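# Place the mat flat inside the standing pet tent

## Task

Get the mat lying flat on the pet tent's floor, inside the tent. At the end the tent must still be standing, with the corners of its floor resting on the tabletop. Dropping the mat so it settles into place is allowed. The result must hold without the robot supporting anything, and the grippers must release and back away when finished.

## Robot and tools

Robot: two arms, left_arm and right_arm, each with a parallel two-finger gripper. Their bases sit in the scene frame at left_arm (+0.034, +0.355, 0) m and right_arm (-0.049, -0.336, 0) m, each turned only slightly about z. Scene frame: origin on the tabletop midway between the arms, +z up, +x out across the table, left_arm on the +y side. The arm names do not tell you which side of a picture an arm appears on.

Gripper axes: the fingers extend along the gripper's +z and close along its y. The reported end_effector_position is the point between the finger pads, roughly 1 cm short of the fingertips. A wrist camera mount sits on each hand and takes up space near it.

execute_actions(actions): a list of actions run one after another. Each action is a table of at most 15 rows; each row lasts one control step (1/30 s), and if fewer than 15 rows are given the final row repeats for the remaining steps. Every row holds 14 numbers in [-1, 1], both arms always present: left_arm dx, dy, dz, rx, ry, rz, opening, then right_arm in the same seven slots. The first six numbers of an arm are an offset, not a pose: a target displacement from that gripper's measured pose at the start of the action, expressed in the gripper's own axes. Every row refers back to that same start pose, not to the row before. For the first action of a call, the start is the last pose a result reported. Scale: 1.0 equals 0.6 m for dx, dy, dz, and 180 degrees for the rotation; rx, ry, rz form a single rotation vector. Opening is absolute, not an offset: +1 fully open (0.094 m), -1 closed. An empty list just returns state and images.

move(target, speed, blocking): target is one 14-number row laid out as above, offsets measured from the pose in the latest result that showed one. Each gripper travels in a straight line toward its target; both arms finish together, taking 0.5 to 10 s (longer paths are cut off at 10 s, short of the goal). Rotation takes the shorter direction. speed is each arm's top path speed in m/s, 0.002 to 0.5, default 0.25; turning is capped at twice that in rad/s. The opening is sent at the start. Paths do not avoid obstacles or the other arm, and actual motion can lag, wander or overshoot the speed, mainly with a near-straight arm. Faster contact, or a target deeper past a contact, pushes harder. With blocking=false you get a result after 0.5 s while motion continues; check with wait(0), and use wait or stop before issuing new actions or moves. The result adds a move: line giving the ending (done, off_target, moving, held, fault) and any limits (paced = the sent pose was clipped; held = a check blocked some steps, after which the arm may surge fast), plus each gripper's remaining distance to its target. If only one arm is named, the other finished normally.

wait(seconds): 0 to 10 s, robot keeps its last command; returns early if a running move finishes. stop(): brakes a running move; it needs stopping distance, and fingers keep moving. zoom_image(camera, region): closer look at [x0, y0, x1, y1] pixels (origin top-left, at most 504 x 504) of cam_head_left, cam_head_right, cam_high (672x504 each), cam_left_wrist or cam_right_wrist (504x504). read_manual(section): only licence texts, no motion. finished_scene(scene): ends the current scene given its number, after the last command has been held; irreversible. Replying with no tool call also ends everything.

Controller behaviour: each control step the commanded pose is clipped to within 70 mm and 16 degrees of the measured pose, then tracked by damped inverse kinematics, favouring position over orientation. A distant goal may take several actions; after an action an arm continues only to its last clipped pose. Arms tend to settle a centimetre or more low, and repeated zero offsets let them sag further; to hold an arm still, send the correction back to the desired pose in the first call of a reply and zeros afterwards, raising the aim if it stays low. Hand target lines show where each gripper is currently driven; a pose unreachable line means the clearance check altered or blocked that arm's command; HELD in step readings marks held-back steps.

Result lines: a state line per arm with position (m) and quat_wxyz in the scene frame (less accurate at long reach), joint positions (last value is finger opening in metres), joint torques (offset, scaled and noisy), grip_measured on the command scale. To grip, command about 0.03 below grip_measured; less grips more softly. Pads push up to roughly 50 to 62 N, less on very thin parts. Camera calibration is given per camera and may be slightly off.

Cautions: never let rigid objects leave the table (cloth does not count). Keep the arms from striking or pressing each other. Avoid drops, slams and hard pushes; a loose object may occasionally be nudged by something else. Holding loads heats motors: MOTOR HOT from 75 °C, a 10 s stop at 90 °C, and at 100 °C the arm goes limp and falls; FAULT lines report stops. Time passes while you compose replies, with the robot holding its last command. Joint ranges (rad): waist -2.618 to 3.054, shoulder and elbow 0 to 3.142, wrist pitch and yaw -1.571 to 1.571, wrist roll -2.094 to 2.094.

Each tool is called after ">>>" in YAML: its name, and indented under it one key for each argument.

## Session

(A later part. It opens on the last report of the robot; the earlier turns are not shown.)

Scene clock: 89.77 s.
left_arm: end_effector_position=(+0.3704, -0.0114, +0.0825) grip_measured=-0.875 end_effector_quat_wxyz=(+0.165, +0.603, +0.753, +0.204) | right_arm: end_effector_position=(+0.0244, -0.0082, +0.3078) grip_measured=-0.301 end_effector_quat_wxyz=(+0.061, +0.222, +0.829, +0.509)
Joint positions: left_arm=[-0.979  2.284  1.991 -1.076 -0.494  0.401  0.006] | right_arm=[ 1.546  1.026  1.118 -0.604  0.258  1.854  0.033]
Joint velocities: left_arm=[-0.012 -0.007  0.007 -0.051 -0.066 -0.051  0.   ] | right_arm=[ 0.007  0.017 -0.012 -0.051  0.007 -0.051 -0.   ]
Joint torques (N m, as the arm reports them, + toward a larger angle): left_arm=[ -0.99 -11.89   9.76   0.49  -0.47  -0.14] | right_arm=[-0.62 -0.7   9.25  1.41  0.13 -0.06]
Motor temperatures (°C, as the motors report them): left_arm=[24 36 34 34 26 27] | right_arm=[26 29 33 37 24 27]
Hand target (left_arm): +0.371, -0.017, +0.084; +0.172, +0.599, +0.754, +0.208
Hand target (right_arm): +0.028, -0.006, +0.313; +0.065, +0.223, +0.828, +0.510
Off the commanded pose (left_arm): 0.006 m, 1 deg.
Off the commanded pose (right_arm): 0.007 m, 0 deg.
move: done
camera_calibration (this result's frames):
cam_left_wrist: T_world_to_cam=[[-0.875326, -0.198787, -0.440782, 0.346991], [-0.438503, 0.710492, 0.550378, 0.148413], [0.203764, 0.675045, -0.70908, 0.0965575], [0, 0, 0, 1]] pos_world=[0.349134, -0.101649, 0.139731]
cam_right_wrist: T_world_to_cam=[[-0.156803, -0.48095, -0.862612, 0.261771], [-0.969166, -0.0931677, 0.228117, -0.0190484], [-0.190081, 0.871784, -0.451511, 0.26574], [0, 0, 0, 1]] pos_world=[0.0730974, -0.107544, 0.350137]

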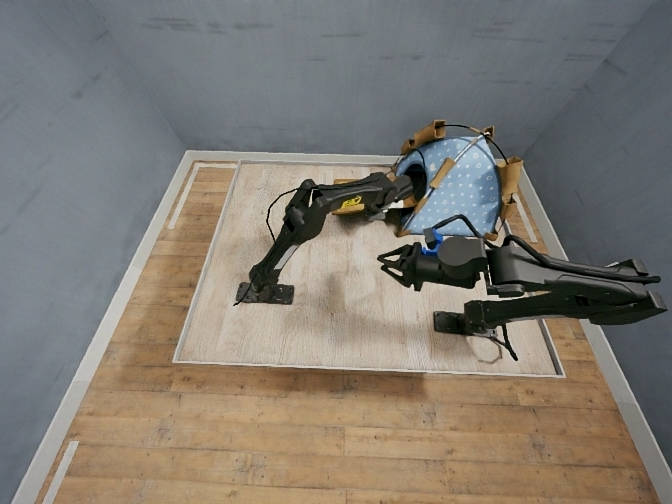

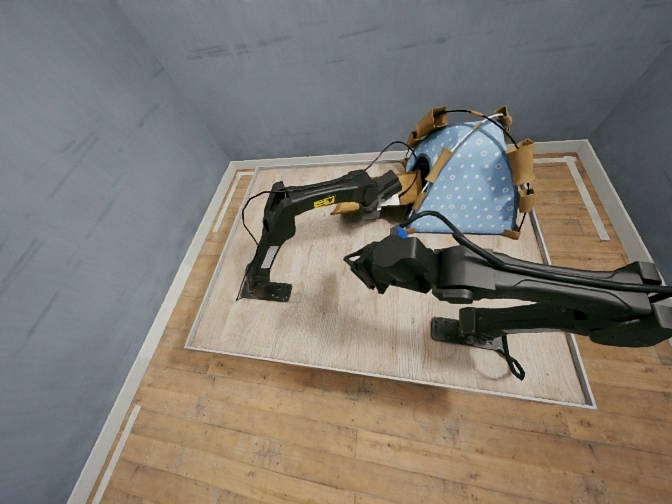

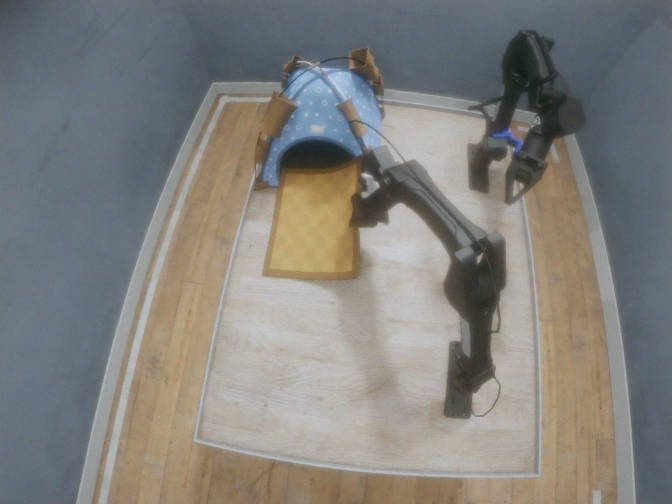

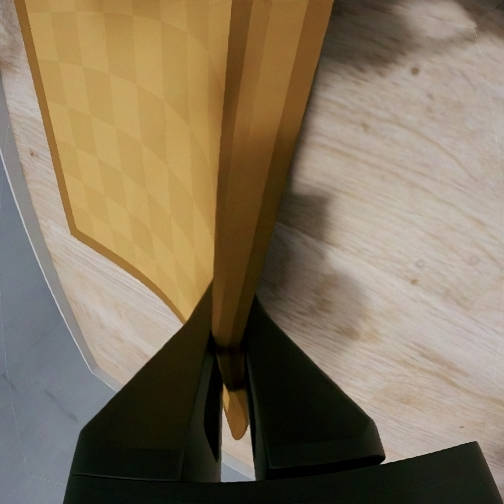

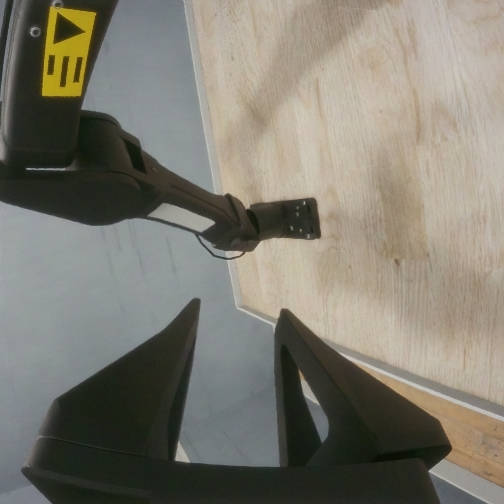

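>>> move:
  target: [0.2,0.04,0,0,0,0,-0.9, -0.567,-0.237,-0.023,-0.033,-0.227,0.123,0.3]
  speed: 0.15

>>> move:
  target: [0,0,0,0,0,0,-0.9, 0,0,0,0,0,-0.545,0.3]
  speed: 0.4

Scene clock: 93.63 s.
left_arm: end_effector_position=(+0.3650, +0.1067, +0.0875) grip_measured=-0.875 end_effector_quat_wxyz=(+0.157, +0.607, +0.751, +0.207) | right_arm: end_effector_position=(+0.2792, -0.2234, +0.1536) grip_measured=+0.299 end_effector_quat_wxyz=(+0.265, +0.530, +0.672, +0.444)
Joint positions: left_arm=[-0.816  1.882  1.399 -0.822 -0.459  0.584  0.006] | right_arm=[ 0.361  1.044  0.491  0.067 -0.059  1.67   0.061]
Joint velocities: left_arm=[-0.012 -0.017  0.012  0.037 -0.022 -0.022  0.   ] | right_arm=[-0.002 -0.007 -0.002 -0.051  0.022 -0.051  0.   ]
Joint torques (N m, as the arm reports them, + toward a larger angle): left_arm=[  0.81 -11.9    5.66   0.68  -0.23   0.02] | right_arm=[-0.54 -0.95  7.02  1.76  0.   -0.19]
Motor temperatures (°C, as the motors report them): left_arm=[24 37 33 34 26 27] | right_arm=[26 29 33 38 24 27]
Hand target (left_arm): +0.365, +0.110, +0.093; +0.164, +0.603, +0.754, +0.202
Hand target (right_arm): +0.282, -0.225, +0.153; +0.270, +0.526, +0.673, +0.443
Off the commanded pose (left_arm): 0.008 m, 1 deg.
Off the commanded pose (right_arm): 0.006 m, 1 deg.
move: done
camera_calibration (this result's frames):
cam_left_wrist: T_world_to_cam=[[-0.880126, -0.187412, -0.436183, 0.368127], [-0.43065, 0.701853, 0.567401, 0.0559352], [0.199799, 0.687226, -0.698427, 0.0206612], [0, 0, 0, 1]] pos_world=[0.343958, 0.015534, 0.143263]
cam_right_wrist: T_world_to_cam=[[-0.448195, -0.218551, -0.866808, 0.205785], [-0.732225, 0.645993, 0.21573, 0.343854], [0.512804, 0.731388, -0.449559, 0.204253], [0, 0, 0, 1]] pos_world=[0.239269, -0.326541, 0.19602]

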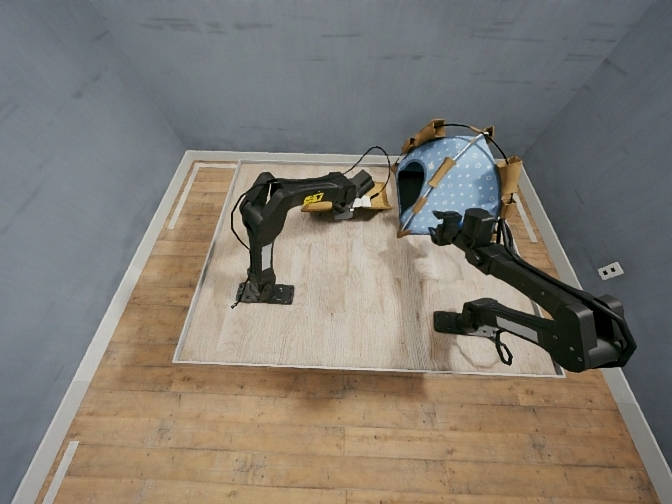

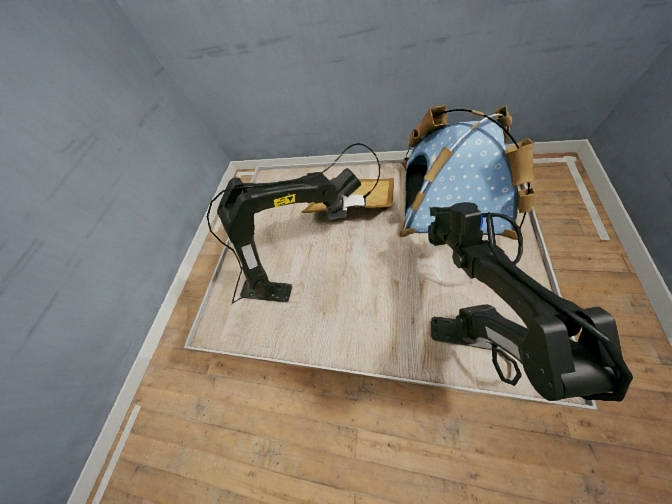

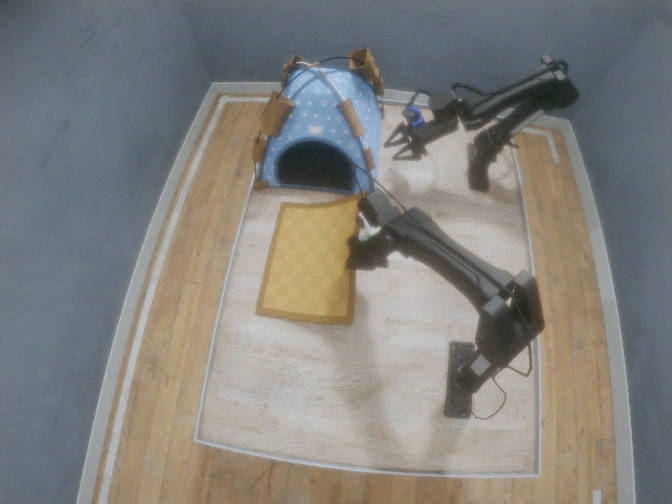

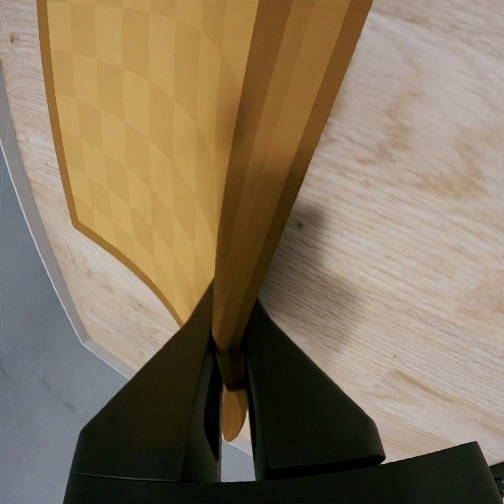

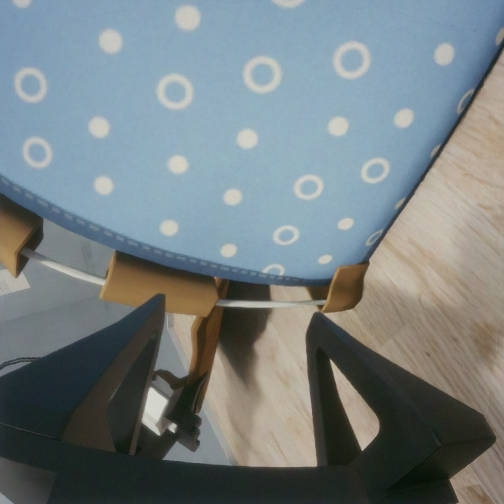

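Scene clock: 96.47 s.
left_arm: end_effector_position=(+0.3650, +0.1067, +0.0875) grip_measured=-0.875 end_effector_quat_wxyz=(+0.157, +0.607, +0.751, +0.207) | right_arm: end_effector_position=(+0.2792, -0.2235, +0.1536) grip_measured=+0.299 end_effector_quat_wxyz=(+0.508, -0.155, +0.842, +0.093)
Joint positions: left_arm=[-0.816  1.882  1.399 -0.822 -0.459  0.584  0.006] | right_arm=[ 0.361  1.044  0.491  0.067 -0.058 -0.032  0.061]
Joint velocities: left_arm=[ 0.007 -0.007 -0.007 -0.022  0.022  0.037  0.   ] | right_arm=[ 0.002  0.007  0.017 -0.022 -0.037 -0.007  0.   ]
Joint torques (N m, as the arm reports them, + toward a larger angle): left_arm=[ 0.13 -9.72  7.23  0.57 -0.35  0.  ] | right_arm=[ 0.03 -1.99  7.23  1.56  0.02 -0.1 ]
Motor temperatures (°C, as the motors report them): left_arm=[24 37 33 34 26 27] | right_arm=[26 29 32 38 24 27]
Hand target (left_arm): +0.365, +0.107, +0.087; +0.157, +0.607, +0.751, +0.207
Hand target (right_arm): +0.279, -0.223, +0.154; +0.509, -0.160, +0.841, +0.091
Off the commanded pose (left_arm): 0.000 m, 0 deg.
Off the commanded pose (right_arm): 0.000 m, 1 deg.
move: done
camera_calibration (this result's frames):
cam_left_wrist: T_world_to_cam=[[-0.880126, -0.187412, -0.436183, 0.368127], [-0.43065, 0.701853, 0.567401, 0.0559352], [0.199799, 0.687226, -0.698427, 0.0206612], [0, 0, 0, 1]] pos_world=[0.343958, 0.015534, 0.143263]
cam_right_wrist: T_world_to_cam=[[0.396433, -0.901931, 0.171352, -0.342229], [-0.739283, -0.424288, -0.522916, 0.220163], [0.544337, 0.0806236, -0.834984, 0.109256], [0, 0, 0, 1]] pos_world=[0.238961, -0.224063, 0.264996]

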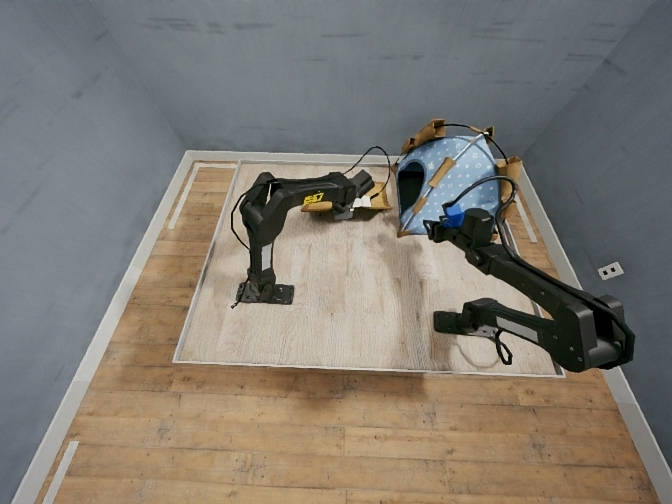

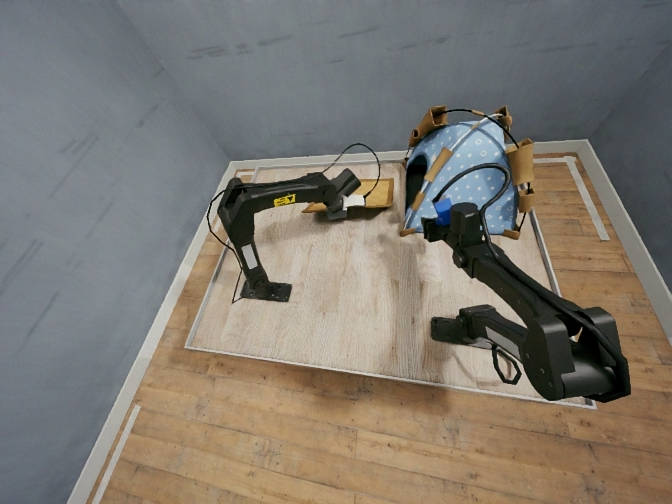

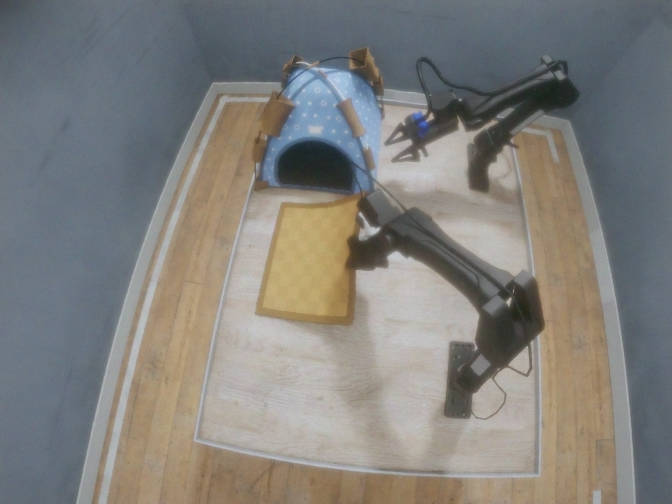

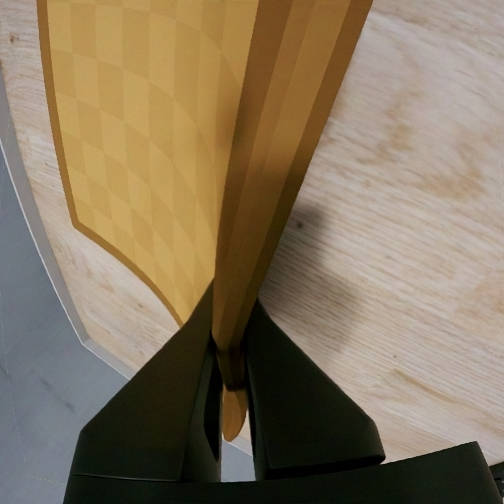

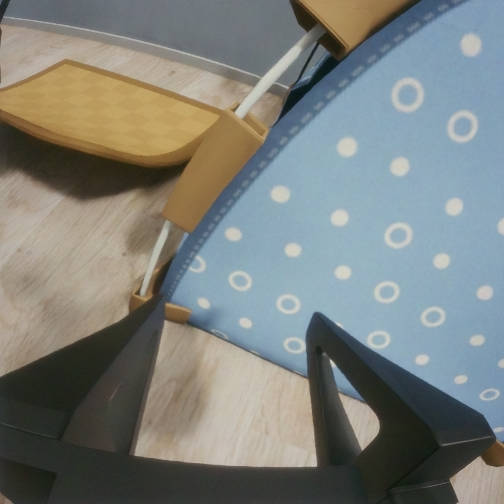

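Shift +y, lower slightly, advance.

>>> move:
  target: [0,0,0,0,0,0,-0.9, 0.05,0.07,0.06,0,0,0,0.3]
  speed: 0.08

Scene clock: 97.93 s.
left_arm: end_effector_position=(+0.3650, +0.1067, +0.0875) grip_measured=-0.875 end_effector_quat_wxyz=(+0.157, +0.607, +0.751, +0.207) | right_arm: end_effector_position=(+0.2796, -0.1798, +0.1102) grip_measured=+0.299 end_effector_quat_wxyz=(+0.504, -0.158, +0.844, +0.092)
Joint positions: left_arm=[-0.816  1.882  1.399 -0.822 -0.459  0.584  0.006] | right_arm=[0.562 1.25  0.418 0.334 0.117 0.06  0.061]
Joint velocities: left_arm=[-0.007 -0.007 -0.002 -0.007  0.007 -0.007  0.   ] | right_arm=[-0.022 -0.017  0.012  0.095  0.022  0.051 -0.001]
Joint torques (N m, as the arm reports them, + toward a larger angle): left_arm=[-0.01 -9.79  7.24  0.58 -0.28 -0.05] | right_arm=[ 0.63 -2.03  6.24  1.77  0.15  0.12]
Motor temperatures (°C, as the motors report them): left_arm=[24 37 33 34 26 27] | right_arm=[26 29 32 38 24 27]
Hand target (left_arm): +0.365, +0.107, +0.087; +0.157, +0.607, +0.751, +0.207
Hand target (right_arm): +0.281, -0.177, +0.110; +0.508, -0.154, +0.842, +0.095
Off the commanded pose (left_arm): 0.000 m, 0 deg.
Off the commanded pose (right_arm): 0.002 m, 1 deg.
move: done
camera_calibration (this result's frames):
cam_left_wrist: T_world_to_cam=[[-0.880126, -0.187412, -0.436183, 0.368127], [-0.43065, 0.701853, 0.567401, 0.0559352], [0.199799, 0.687226, -0.698427, 0.0206612], [0, 0, 0, 1]] pos_world=[0.343958, 0.015534, 0.143263]
cam_right_wrist: T_world_to_cam=[[0.400626, -0.899835, 0.172612, -0.296458], [-0.742602, -0.42924, -0.514096, 0.215348], [0.536694, 0.0777783, -0.840184, 0.0714928], [0, 0, 0, 1]] pos_world=[0.240317, -0.179888, 0.221949]

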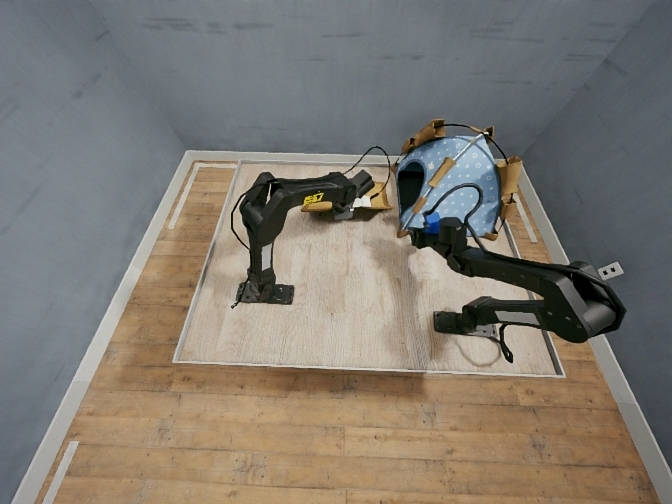

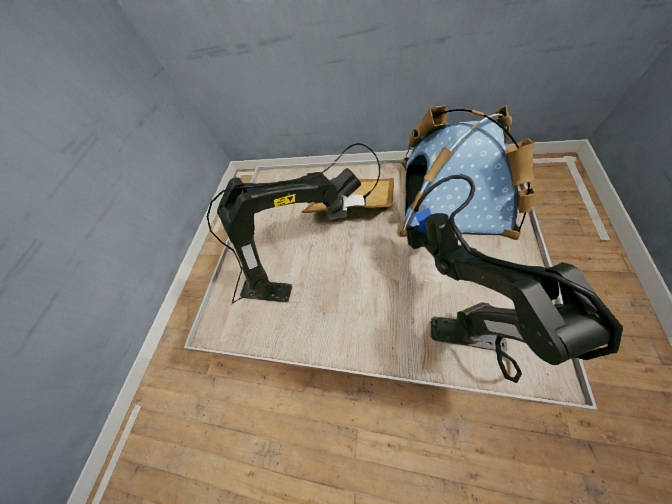

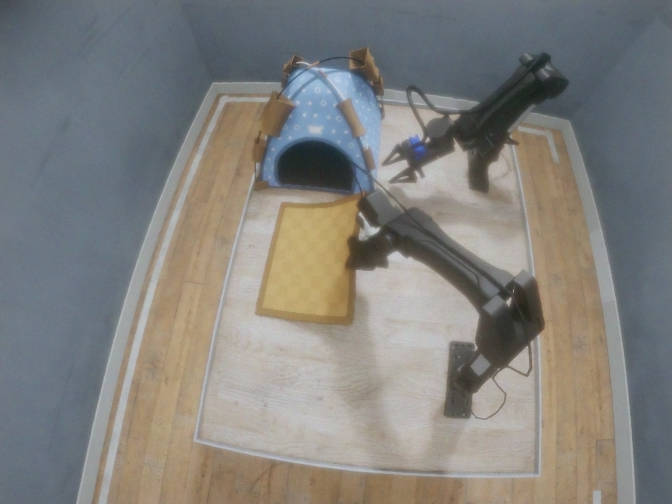

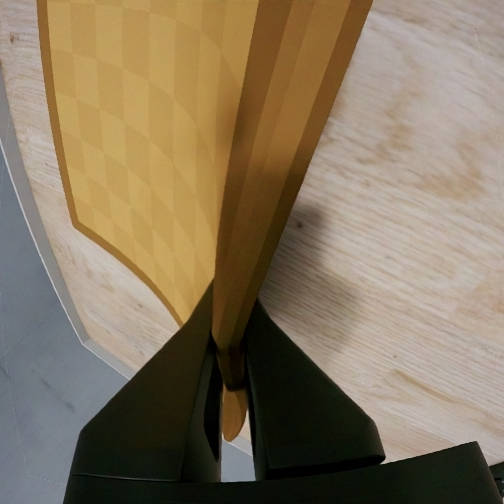

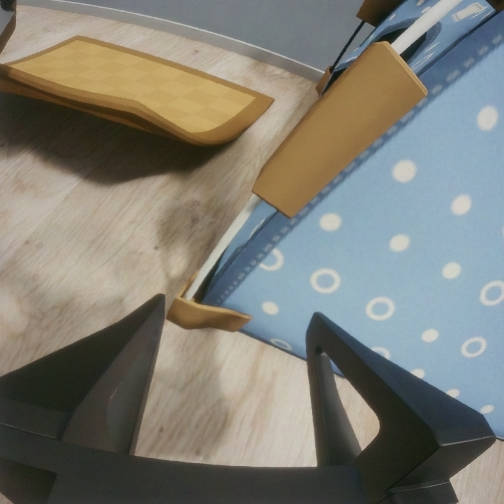

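>>> move:
  target: [0,0,0,0,0,0,-0.9, 0.0,0.015,0.09,0,0,0,0.0]
  speed: 0.06

Scene clock: 99.27 s.
left_arm: end_effector_position=(+0.3650, +0.1067, +0.0875) grip_measured=-0.875 end_effector_quat_wxyz=(+0.157, +0.607, +0.751, +0.207) | right_arm: end_effector_position=(+0.3103, -0.1638, +0.0703) grip_measured=+0.002 end_effector_quat_wxyz=(+0.484, -0.161, +0.856, +0.084)
Joint positions: left_arm=[-0.816  1.882  1.399 -0.822 -0.459  0.584  0.006] | right_arm=[0.562 1.547 0.493 0.508 0.12  0.06  0.047]
Joint velocities: left_arm=[-0.007 -0.012  0.007 -0.022  0.007 -0.051 -0.001] | right_arm=[-0.002 -0.032 -0.012  0.007  0.022 -0.022 -0.001]
Joint torques (N m, as the arm reports them, + toward a larger angle): left_arm=[ 0.01 -9.74  7.26  0.59 -0.29 -0.02] | right_arm=[ 0.76 -3.76  8.06  1.81  0.13  0.05]
Motor temperatures (°C, as the motors report them): left_arm=[24 37 33 34 26 27] | right_arm=[26 29 32 38 24 27]
Hand target (left_arm): +0.365, +0.107, +0.087; +0.157, +0.607, +0.751, +0.207
Hand target (right_arm): +0.320, -0.155, +0.084; +0.504, -0.158, +0.844, +0.093
Off the commanded pose (left_arm): 0.000 m, 0 deg.
Off the commanded pose (right_arm): 0.020 m, 3 deg.
move: off_target (right_arm)
camera_calibration (this result's frames):
cam_left_wrist: T_world_to_cam=[[-0.880126, -0.187412, -0.436183, 0.368127], [-0.43065, 0.701853, 0.567401, 0.0559352], [0.199799, 0.687226, -0.698427, 0.0206612], [0, 0, 0, 1]] pos_world=[0.343958, 0.015534, 0.143263]
cam_right_wrist: T_world_to_cam=[[0.405387, -0.896642, 0.178032, -0.288785], [-0.764784, -0.439342, -0.471258, 0.226786], [0.500767, 0.0548854, -0.86384, 0.0293628], [0, 0, 0, 1]] pos_world=[0.275808, -0.160912, 0.183653]

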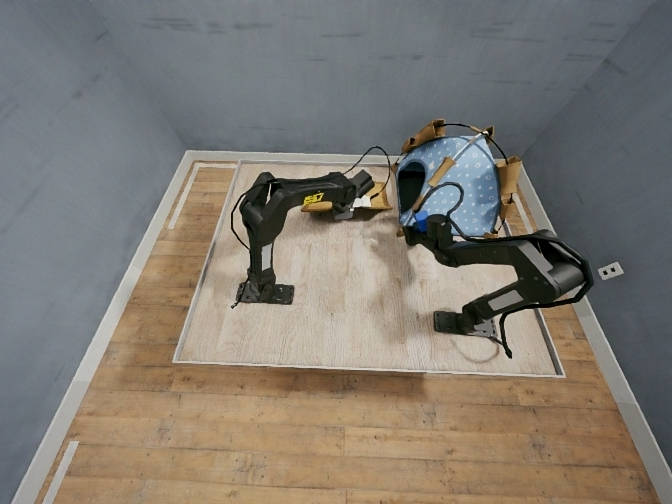

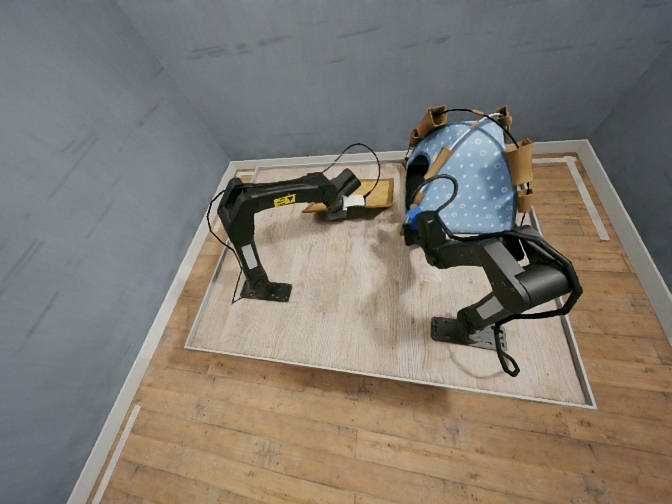

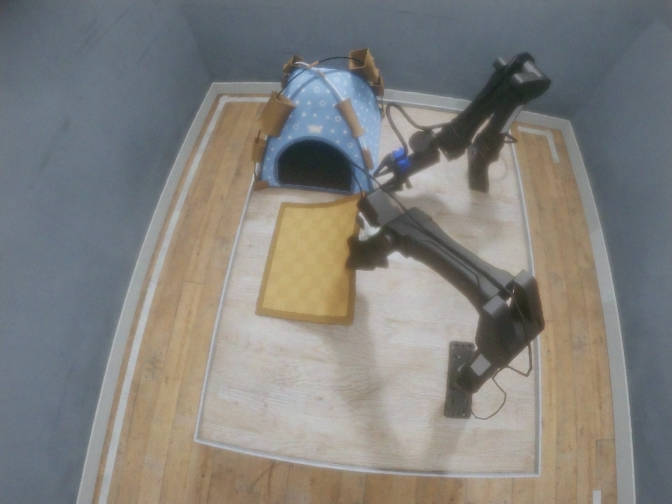

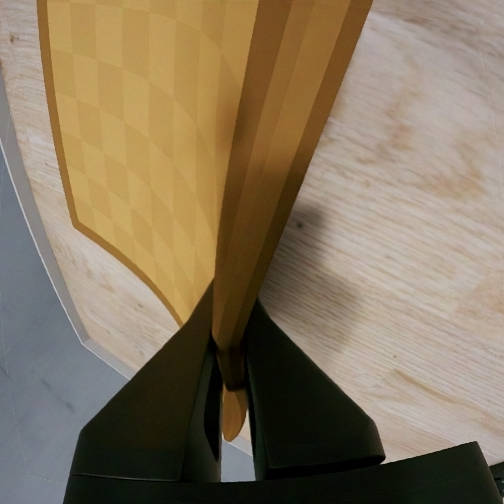

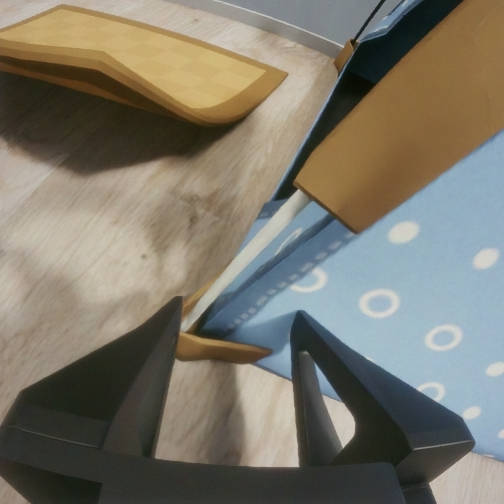

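>>> move:
  target: [0,0,0,0,0,0,-0.9, -0.045,0.03,0.03,0,0,0,-0.2]
  speed: 0.04

>>> move:
  target: [0,0,0,0,0,0,-0.9, -0.02,0,0,0,0,0,-0.97]

Scene clock: 100.53 s.
left_arm: end_effector_position=(+0.3650, +0.1067, +0.0875) grip_measured=-0.875 end_effector_quat_wxyz=(+0.157, +0.607, +0.751, +0.207) | right_arm: end_effector_position=(+0.3217, -0.1437, +0.0725) grip_measured=-0.199 end_effector_quat_wxyz=(+0.470, -0.166, +0.863, +0.079)
Joint positions: left_arm=[-0.816  1.882  1.399 -0.822 -0.459  0.584  0.006] | right_arm=[0.606 1.604 0.603 0.417 0.156 0.079 0.038]
Joint velocities: left_arm=[-0.007  0.027  0.002 -0.022  0.037  0.037 -0.   ] | right_arm=[-0.002  0.012  0.022  0.022 -0.037 -0.022 -0.001]
Joint torques (N m, as the arm reports them, + toward a larger angle): left_arm=[-0.04 -9.86  7.35  0.6  -0.3  -0.02] | right_arm=[ 0.52 -4.53  8.72  1.6   0.18  0.1 ]
Motor temperatures (°C, as the motors report them): left_arm=[24 37 33 34 26 27] | right_arm=[26 29 32 38 24 27]
Hand target (left_arm): +0.365, +0.107, +0.087; +0.157, +0.607, +0.751, +0.207
Hand target (right_arm): +0.331, -0.136, +0.084; +0.484, -0.161, +0.856, +0.085
Off the commanded pose (left_arm): 0.000 m, 0 deg.
Off the commanded pose (right_arm): 0.017 m, 2 deg.
move: off_target (right_arm)
camera_calibration (this result's frames):
cam_left_wrist: T_world_to_cam=[[-0.880126, -0.187412, -0.436183, 0.368127], [-0.43065, 0.701853, 0.567401, 0.0559352], [0.199799, 0.687226, -0.698427, 0.0206612], [0, 0, 0, 1]] pos_world=[0.343958, 0.015534, 0.143263]
cam_right_wrist: T_world_to_cam=[[0.414296, -0.891317, 0.184157, -0.278311], [-0.775968, -0.451656, -0.44032, 0.244921], [0.47564, 0.0395223, -0.878752, 0.0314014], [0, 0, 0, 1]] pos_world=[0.290418, -0.138684, 0.18669]

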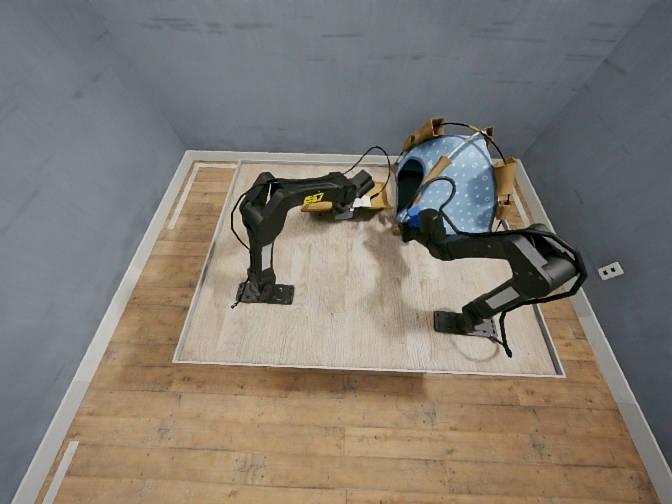

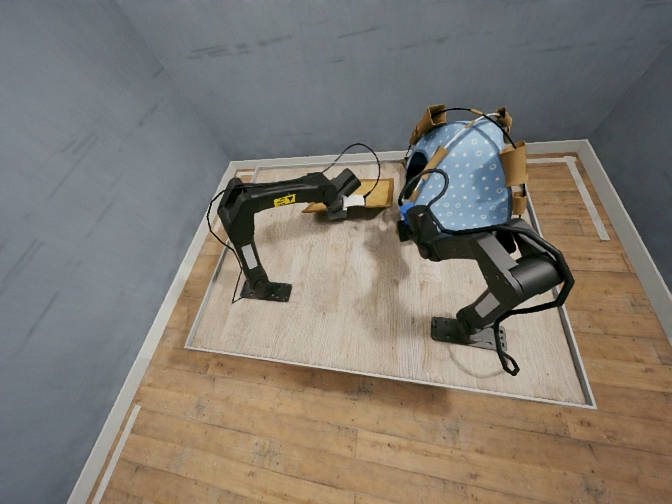

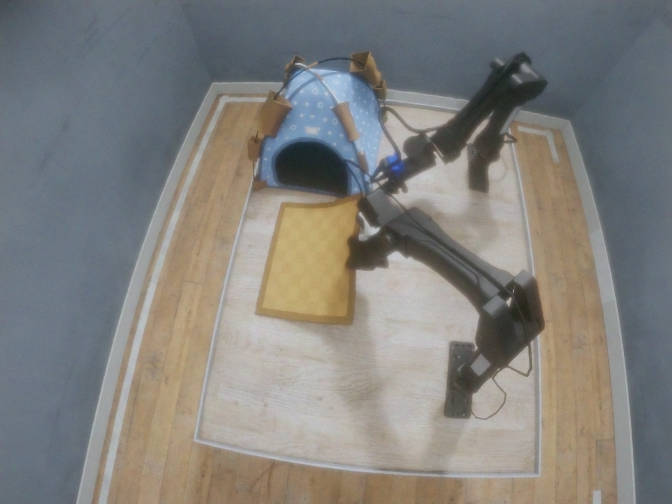

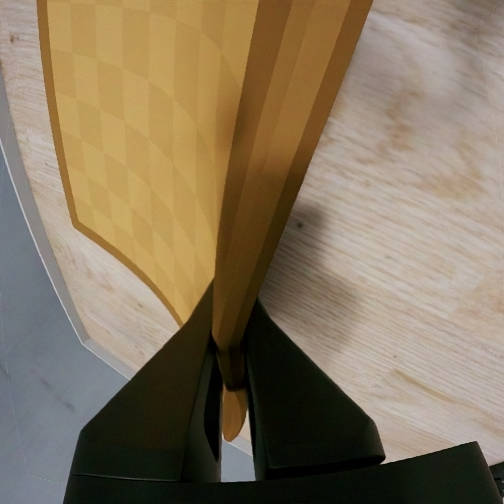

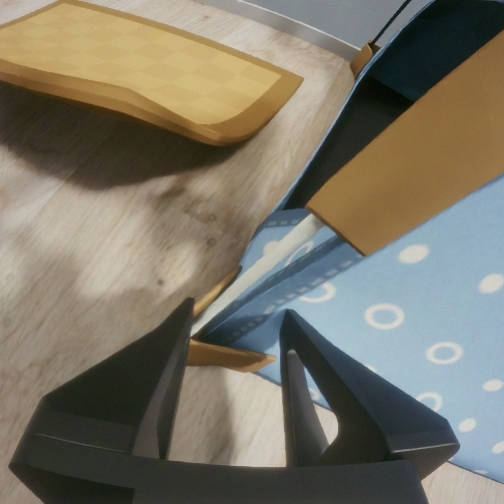

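Scene clock: 101.23 s.
left_arm: end_effector_position=(+0.3650, +0.1067, +0.0875) grip_measured=-0.875 end_effector_quat_wxyz=(+0.157, +0.607, +0.751, +0.207) | right_arm: end_effector_position=(+0.3202, -0.1379, +0.0726) grip_measured=-0.946 end_effector_quat_wxyz=(+0.460, -0.162, +0.868, +0.096)
Joint positions: left_arm=[-0.816  1.882  1.399 -0.822 -0.459  0.584  0.006] | right_arm=[0.608 1.604 0.62  0.387 0.128 0.108 0.003]
Joint velocities: left_arm=[-0.002 -0.017  0.002 -0.022  0.037 -0.022  0.   ] | right_arm=[-0.007  0.007  0.002  0.007 -0.037 -0.051  0.   ]
Joint torques (N m, as the arm reports them, + toward a larger angle): left_arm=[ 0.01 -9.84  7.26  0.58 -0.29  0.  ] | right_arm=[-0.38 -6.08  7.96  1.26  0.36 -0.35]
Motor temperatures (°C, as the motors report them): left_arm=[24 37 33 34 26 27] | right_arm=[26 29 32 38 24 27]
Hand target (left_arm): +0.365, +0.107, +0.087; +0.157, +0.607, +0.751, +0.207
Hand target (right_arm): +0.328, -0.141, +0.083; +0.471, -0.166, +0.863, +0.080
Off the commanded pose (left_arm): 0.000 m, 0 deg.
Off the commanded pose (right_arm): 0.013 m, 2 deg.
move: off_target (right_arm)
camera_calibration (this result's frames):
cam_left_wrist: T_world_to_cam=[[-0.880126, -0.187412, -0.436183, 0.368127], [-0.43065, 0.701853, 0.567401, 0.0559352], [0.199799, 0.687226, -0.698427, 0.0206612], [0, 0, 0, 1]] pos_world=[0.343958, 0.015534, 0.143263]
cam_right_wrist: T_world_to_cam=[[0.42685, -0.892297, 0.146986, -0.274079], [-0.784049, -0.446151, -0.431528, 0.249117], [0.450629, 0.0689539, -0.890044, 0.0447911], [0, 0, 0, 1]] pos_world=[0.292126, -0.136505, 0.187653]

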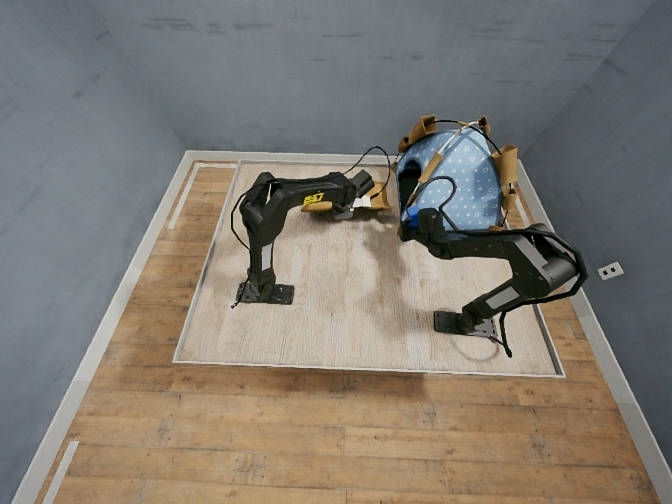

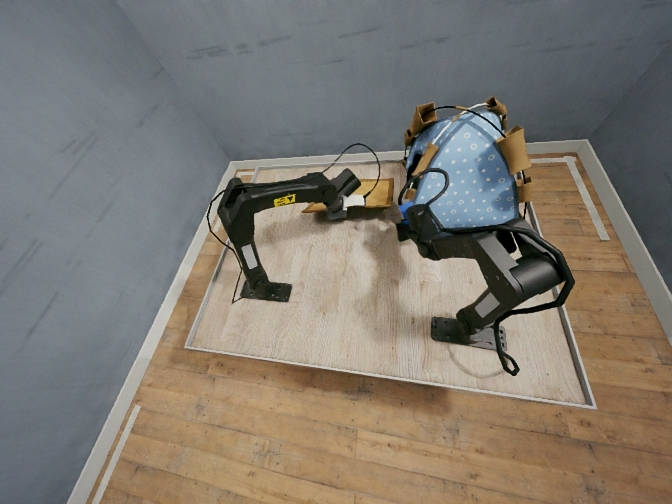

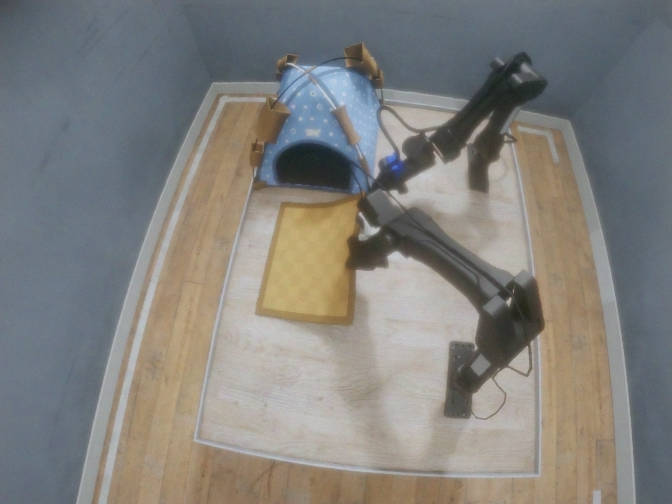

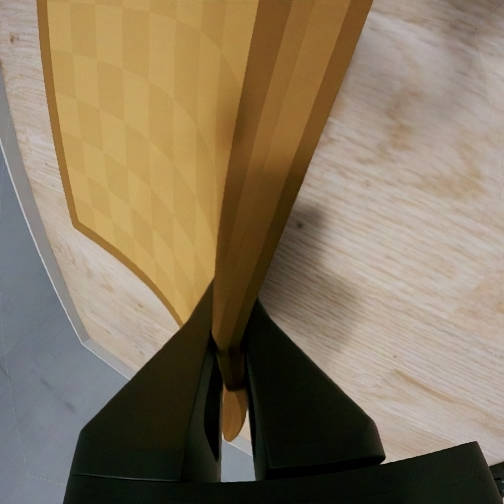

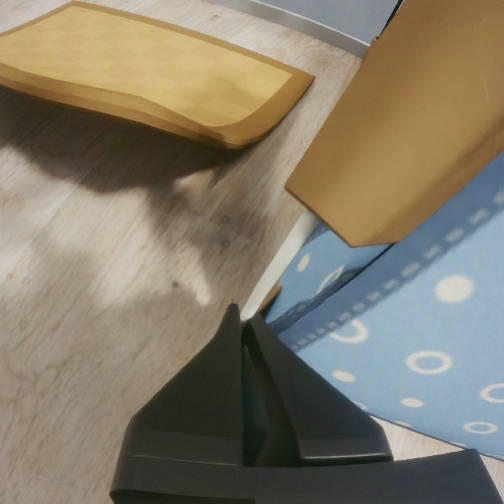

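>>> move:
  target: [0.125,-0.005,-0.04,-0.04,-0.07,-0.04,-0.9, 0,0.14,-0.027,0,0,0.1,-0.97]
  speed: 0.05

Scene clock: 104.77 s.
left_arm: end_effector_position=(+0.3354, +0.1747, +0.1021) grip_measured=-0.875 end_effector_quat_wxyz=(+0.275, +0.572, +0.751, +0.181) | right_arm: end_effector_position=(+0.2721, -0.0718, +0.0777) grip_measured=-0.947 end_effector_quat_wxyz=(+0.434, -0.030, +0.886, +0.162)
Joint positions: left_arm=[-0.716  1.42   0.864 -0.458 -0.396  0.676  0.006] | right_arm=[0.902 1.604 0.676 0.272 0.363 0.591 0.003]
Joint velocities: left_arm=[-0.007  0.012 -0.007  0.022  0.066  0.037  0.   ] | right_arm=[-0.007 -0.022 -0.002  0.051 -0.081  0.022 -0.   ]
Joint torques (N m, as the arm reports them, + toward a larger angle): left_arm=[ 0.88 -7.92  6.21  1.08 -0.06 -0.05] | right_arm=[ 0.67 -4.32  8.55  1.36  0.25  0.16]
Motor temperatures (°C, as the motors report them): left_arm=[24 37 33 34 26 27] | right_arm=[26 29 33 38 24 27]
Hand target (left_arm): +0.335, +0.177, +0.107; +0.287, +0.566, +0.753, +0.175
Hand target (right_arm): +0.276, -0.064, +0.083; +0.437, -0.023, +0.883, +0.169
Off the commanded pose (left_arm): 0.006 m, 2 deg.
Off the commanded pose (right_arm): 0.010 m, 1 deg.
move: done
camera_calibration (this result's frames):
cam_left_wrist: T_world_to_cam=[[-0.803379, -0.279016, -0.526053, 0.360638], [-0.501308, 0.793676, 0.344627, 0.0176175], [0.321359, 0.540581, -0.777496, -0.0170325], [0, 0, 0, 1]] pos_world=[0.304034, 0.0958488, 0.170401]
cam_right_wrist: T_world_to_cam=[[0.271576, -0.957002, -0.101954, -0.138336], [-0.886345, -0.207423, -0.413967, 0.28667], [0.375019, 0.20279, -0.904565, 0.0978115], [0, 0, 0, 1]] pos_world=[0.254976, -0.0927613, 0.193045]

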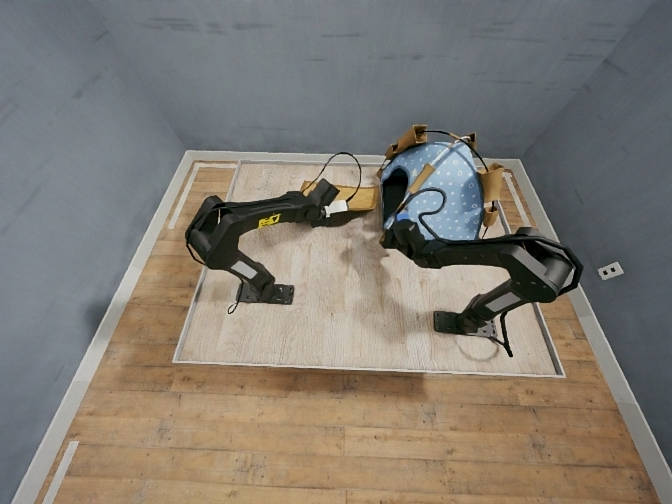

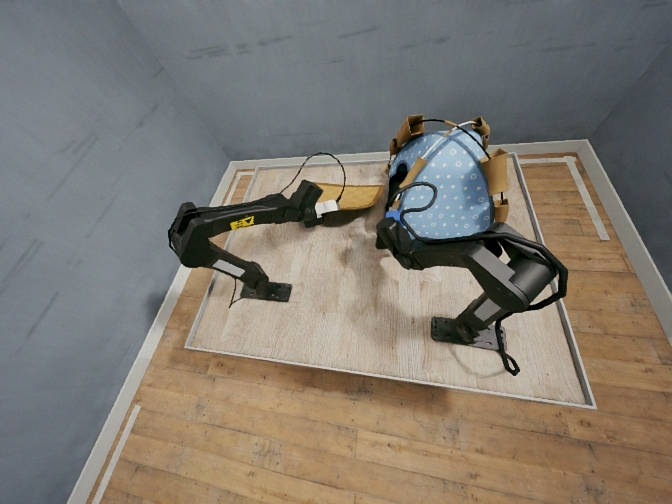

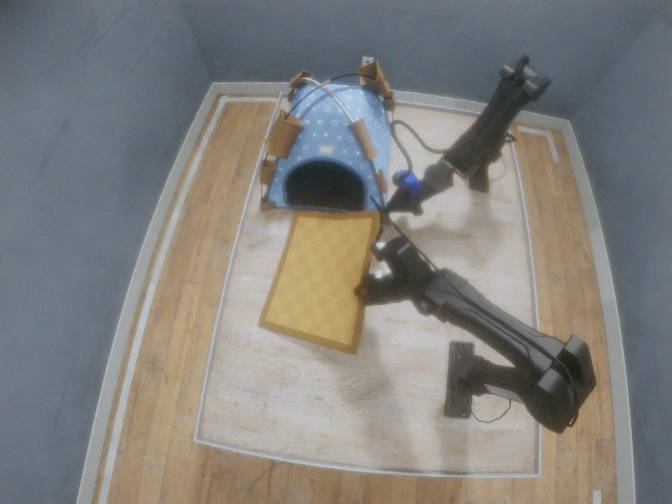

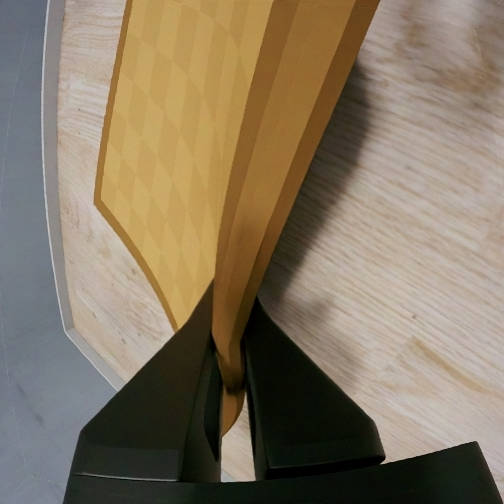

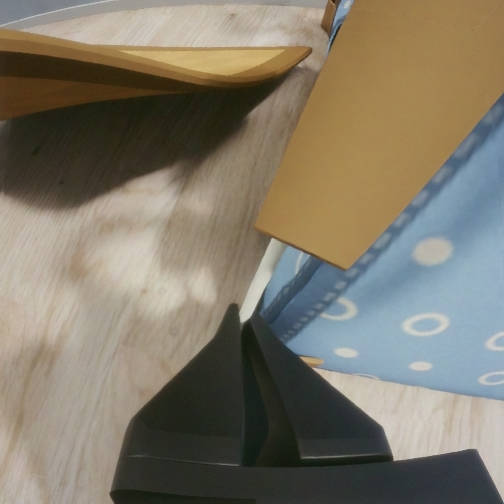

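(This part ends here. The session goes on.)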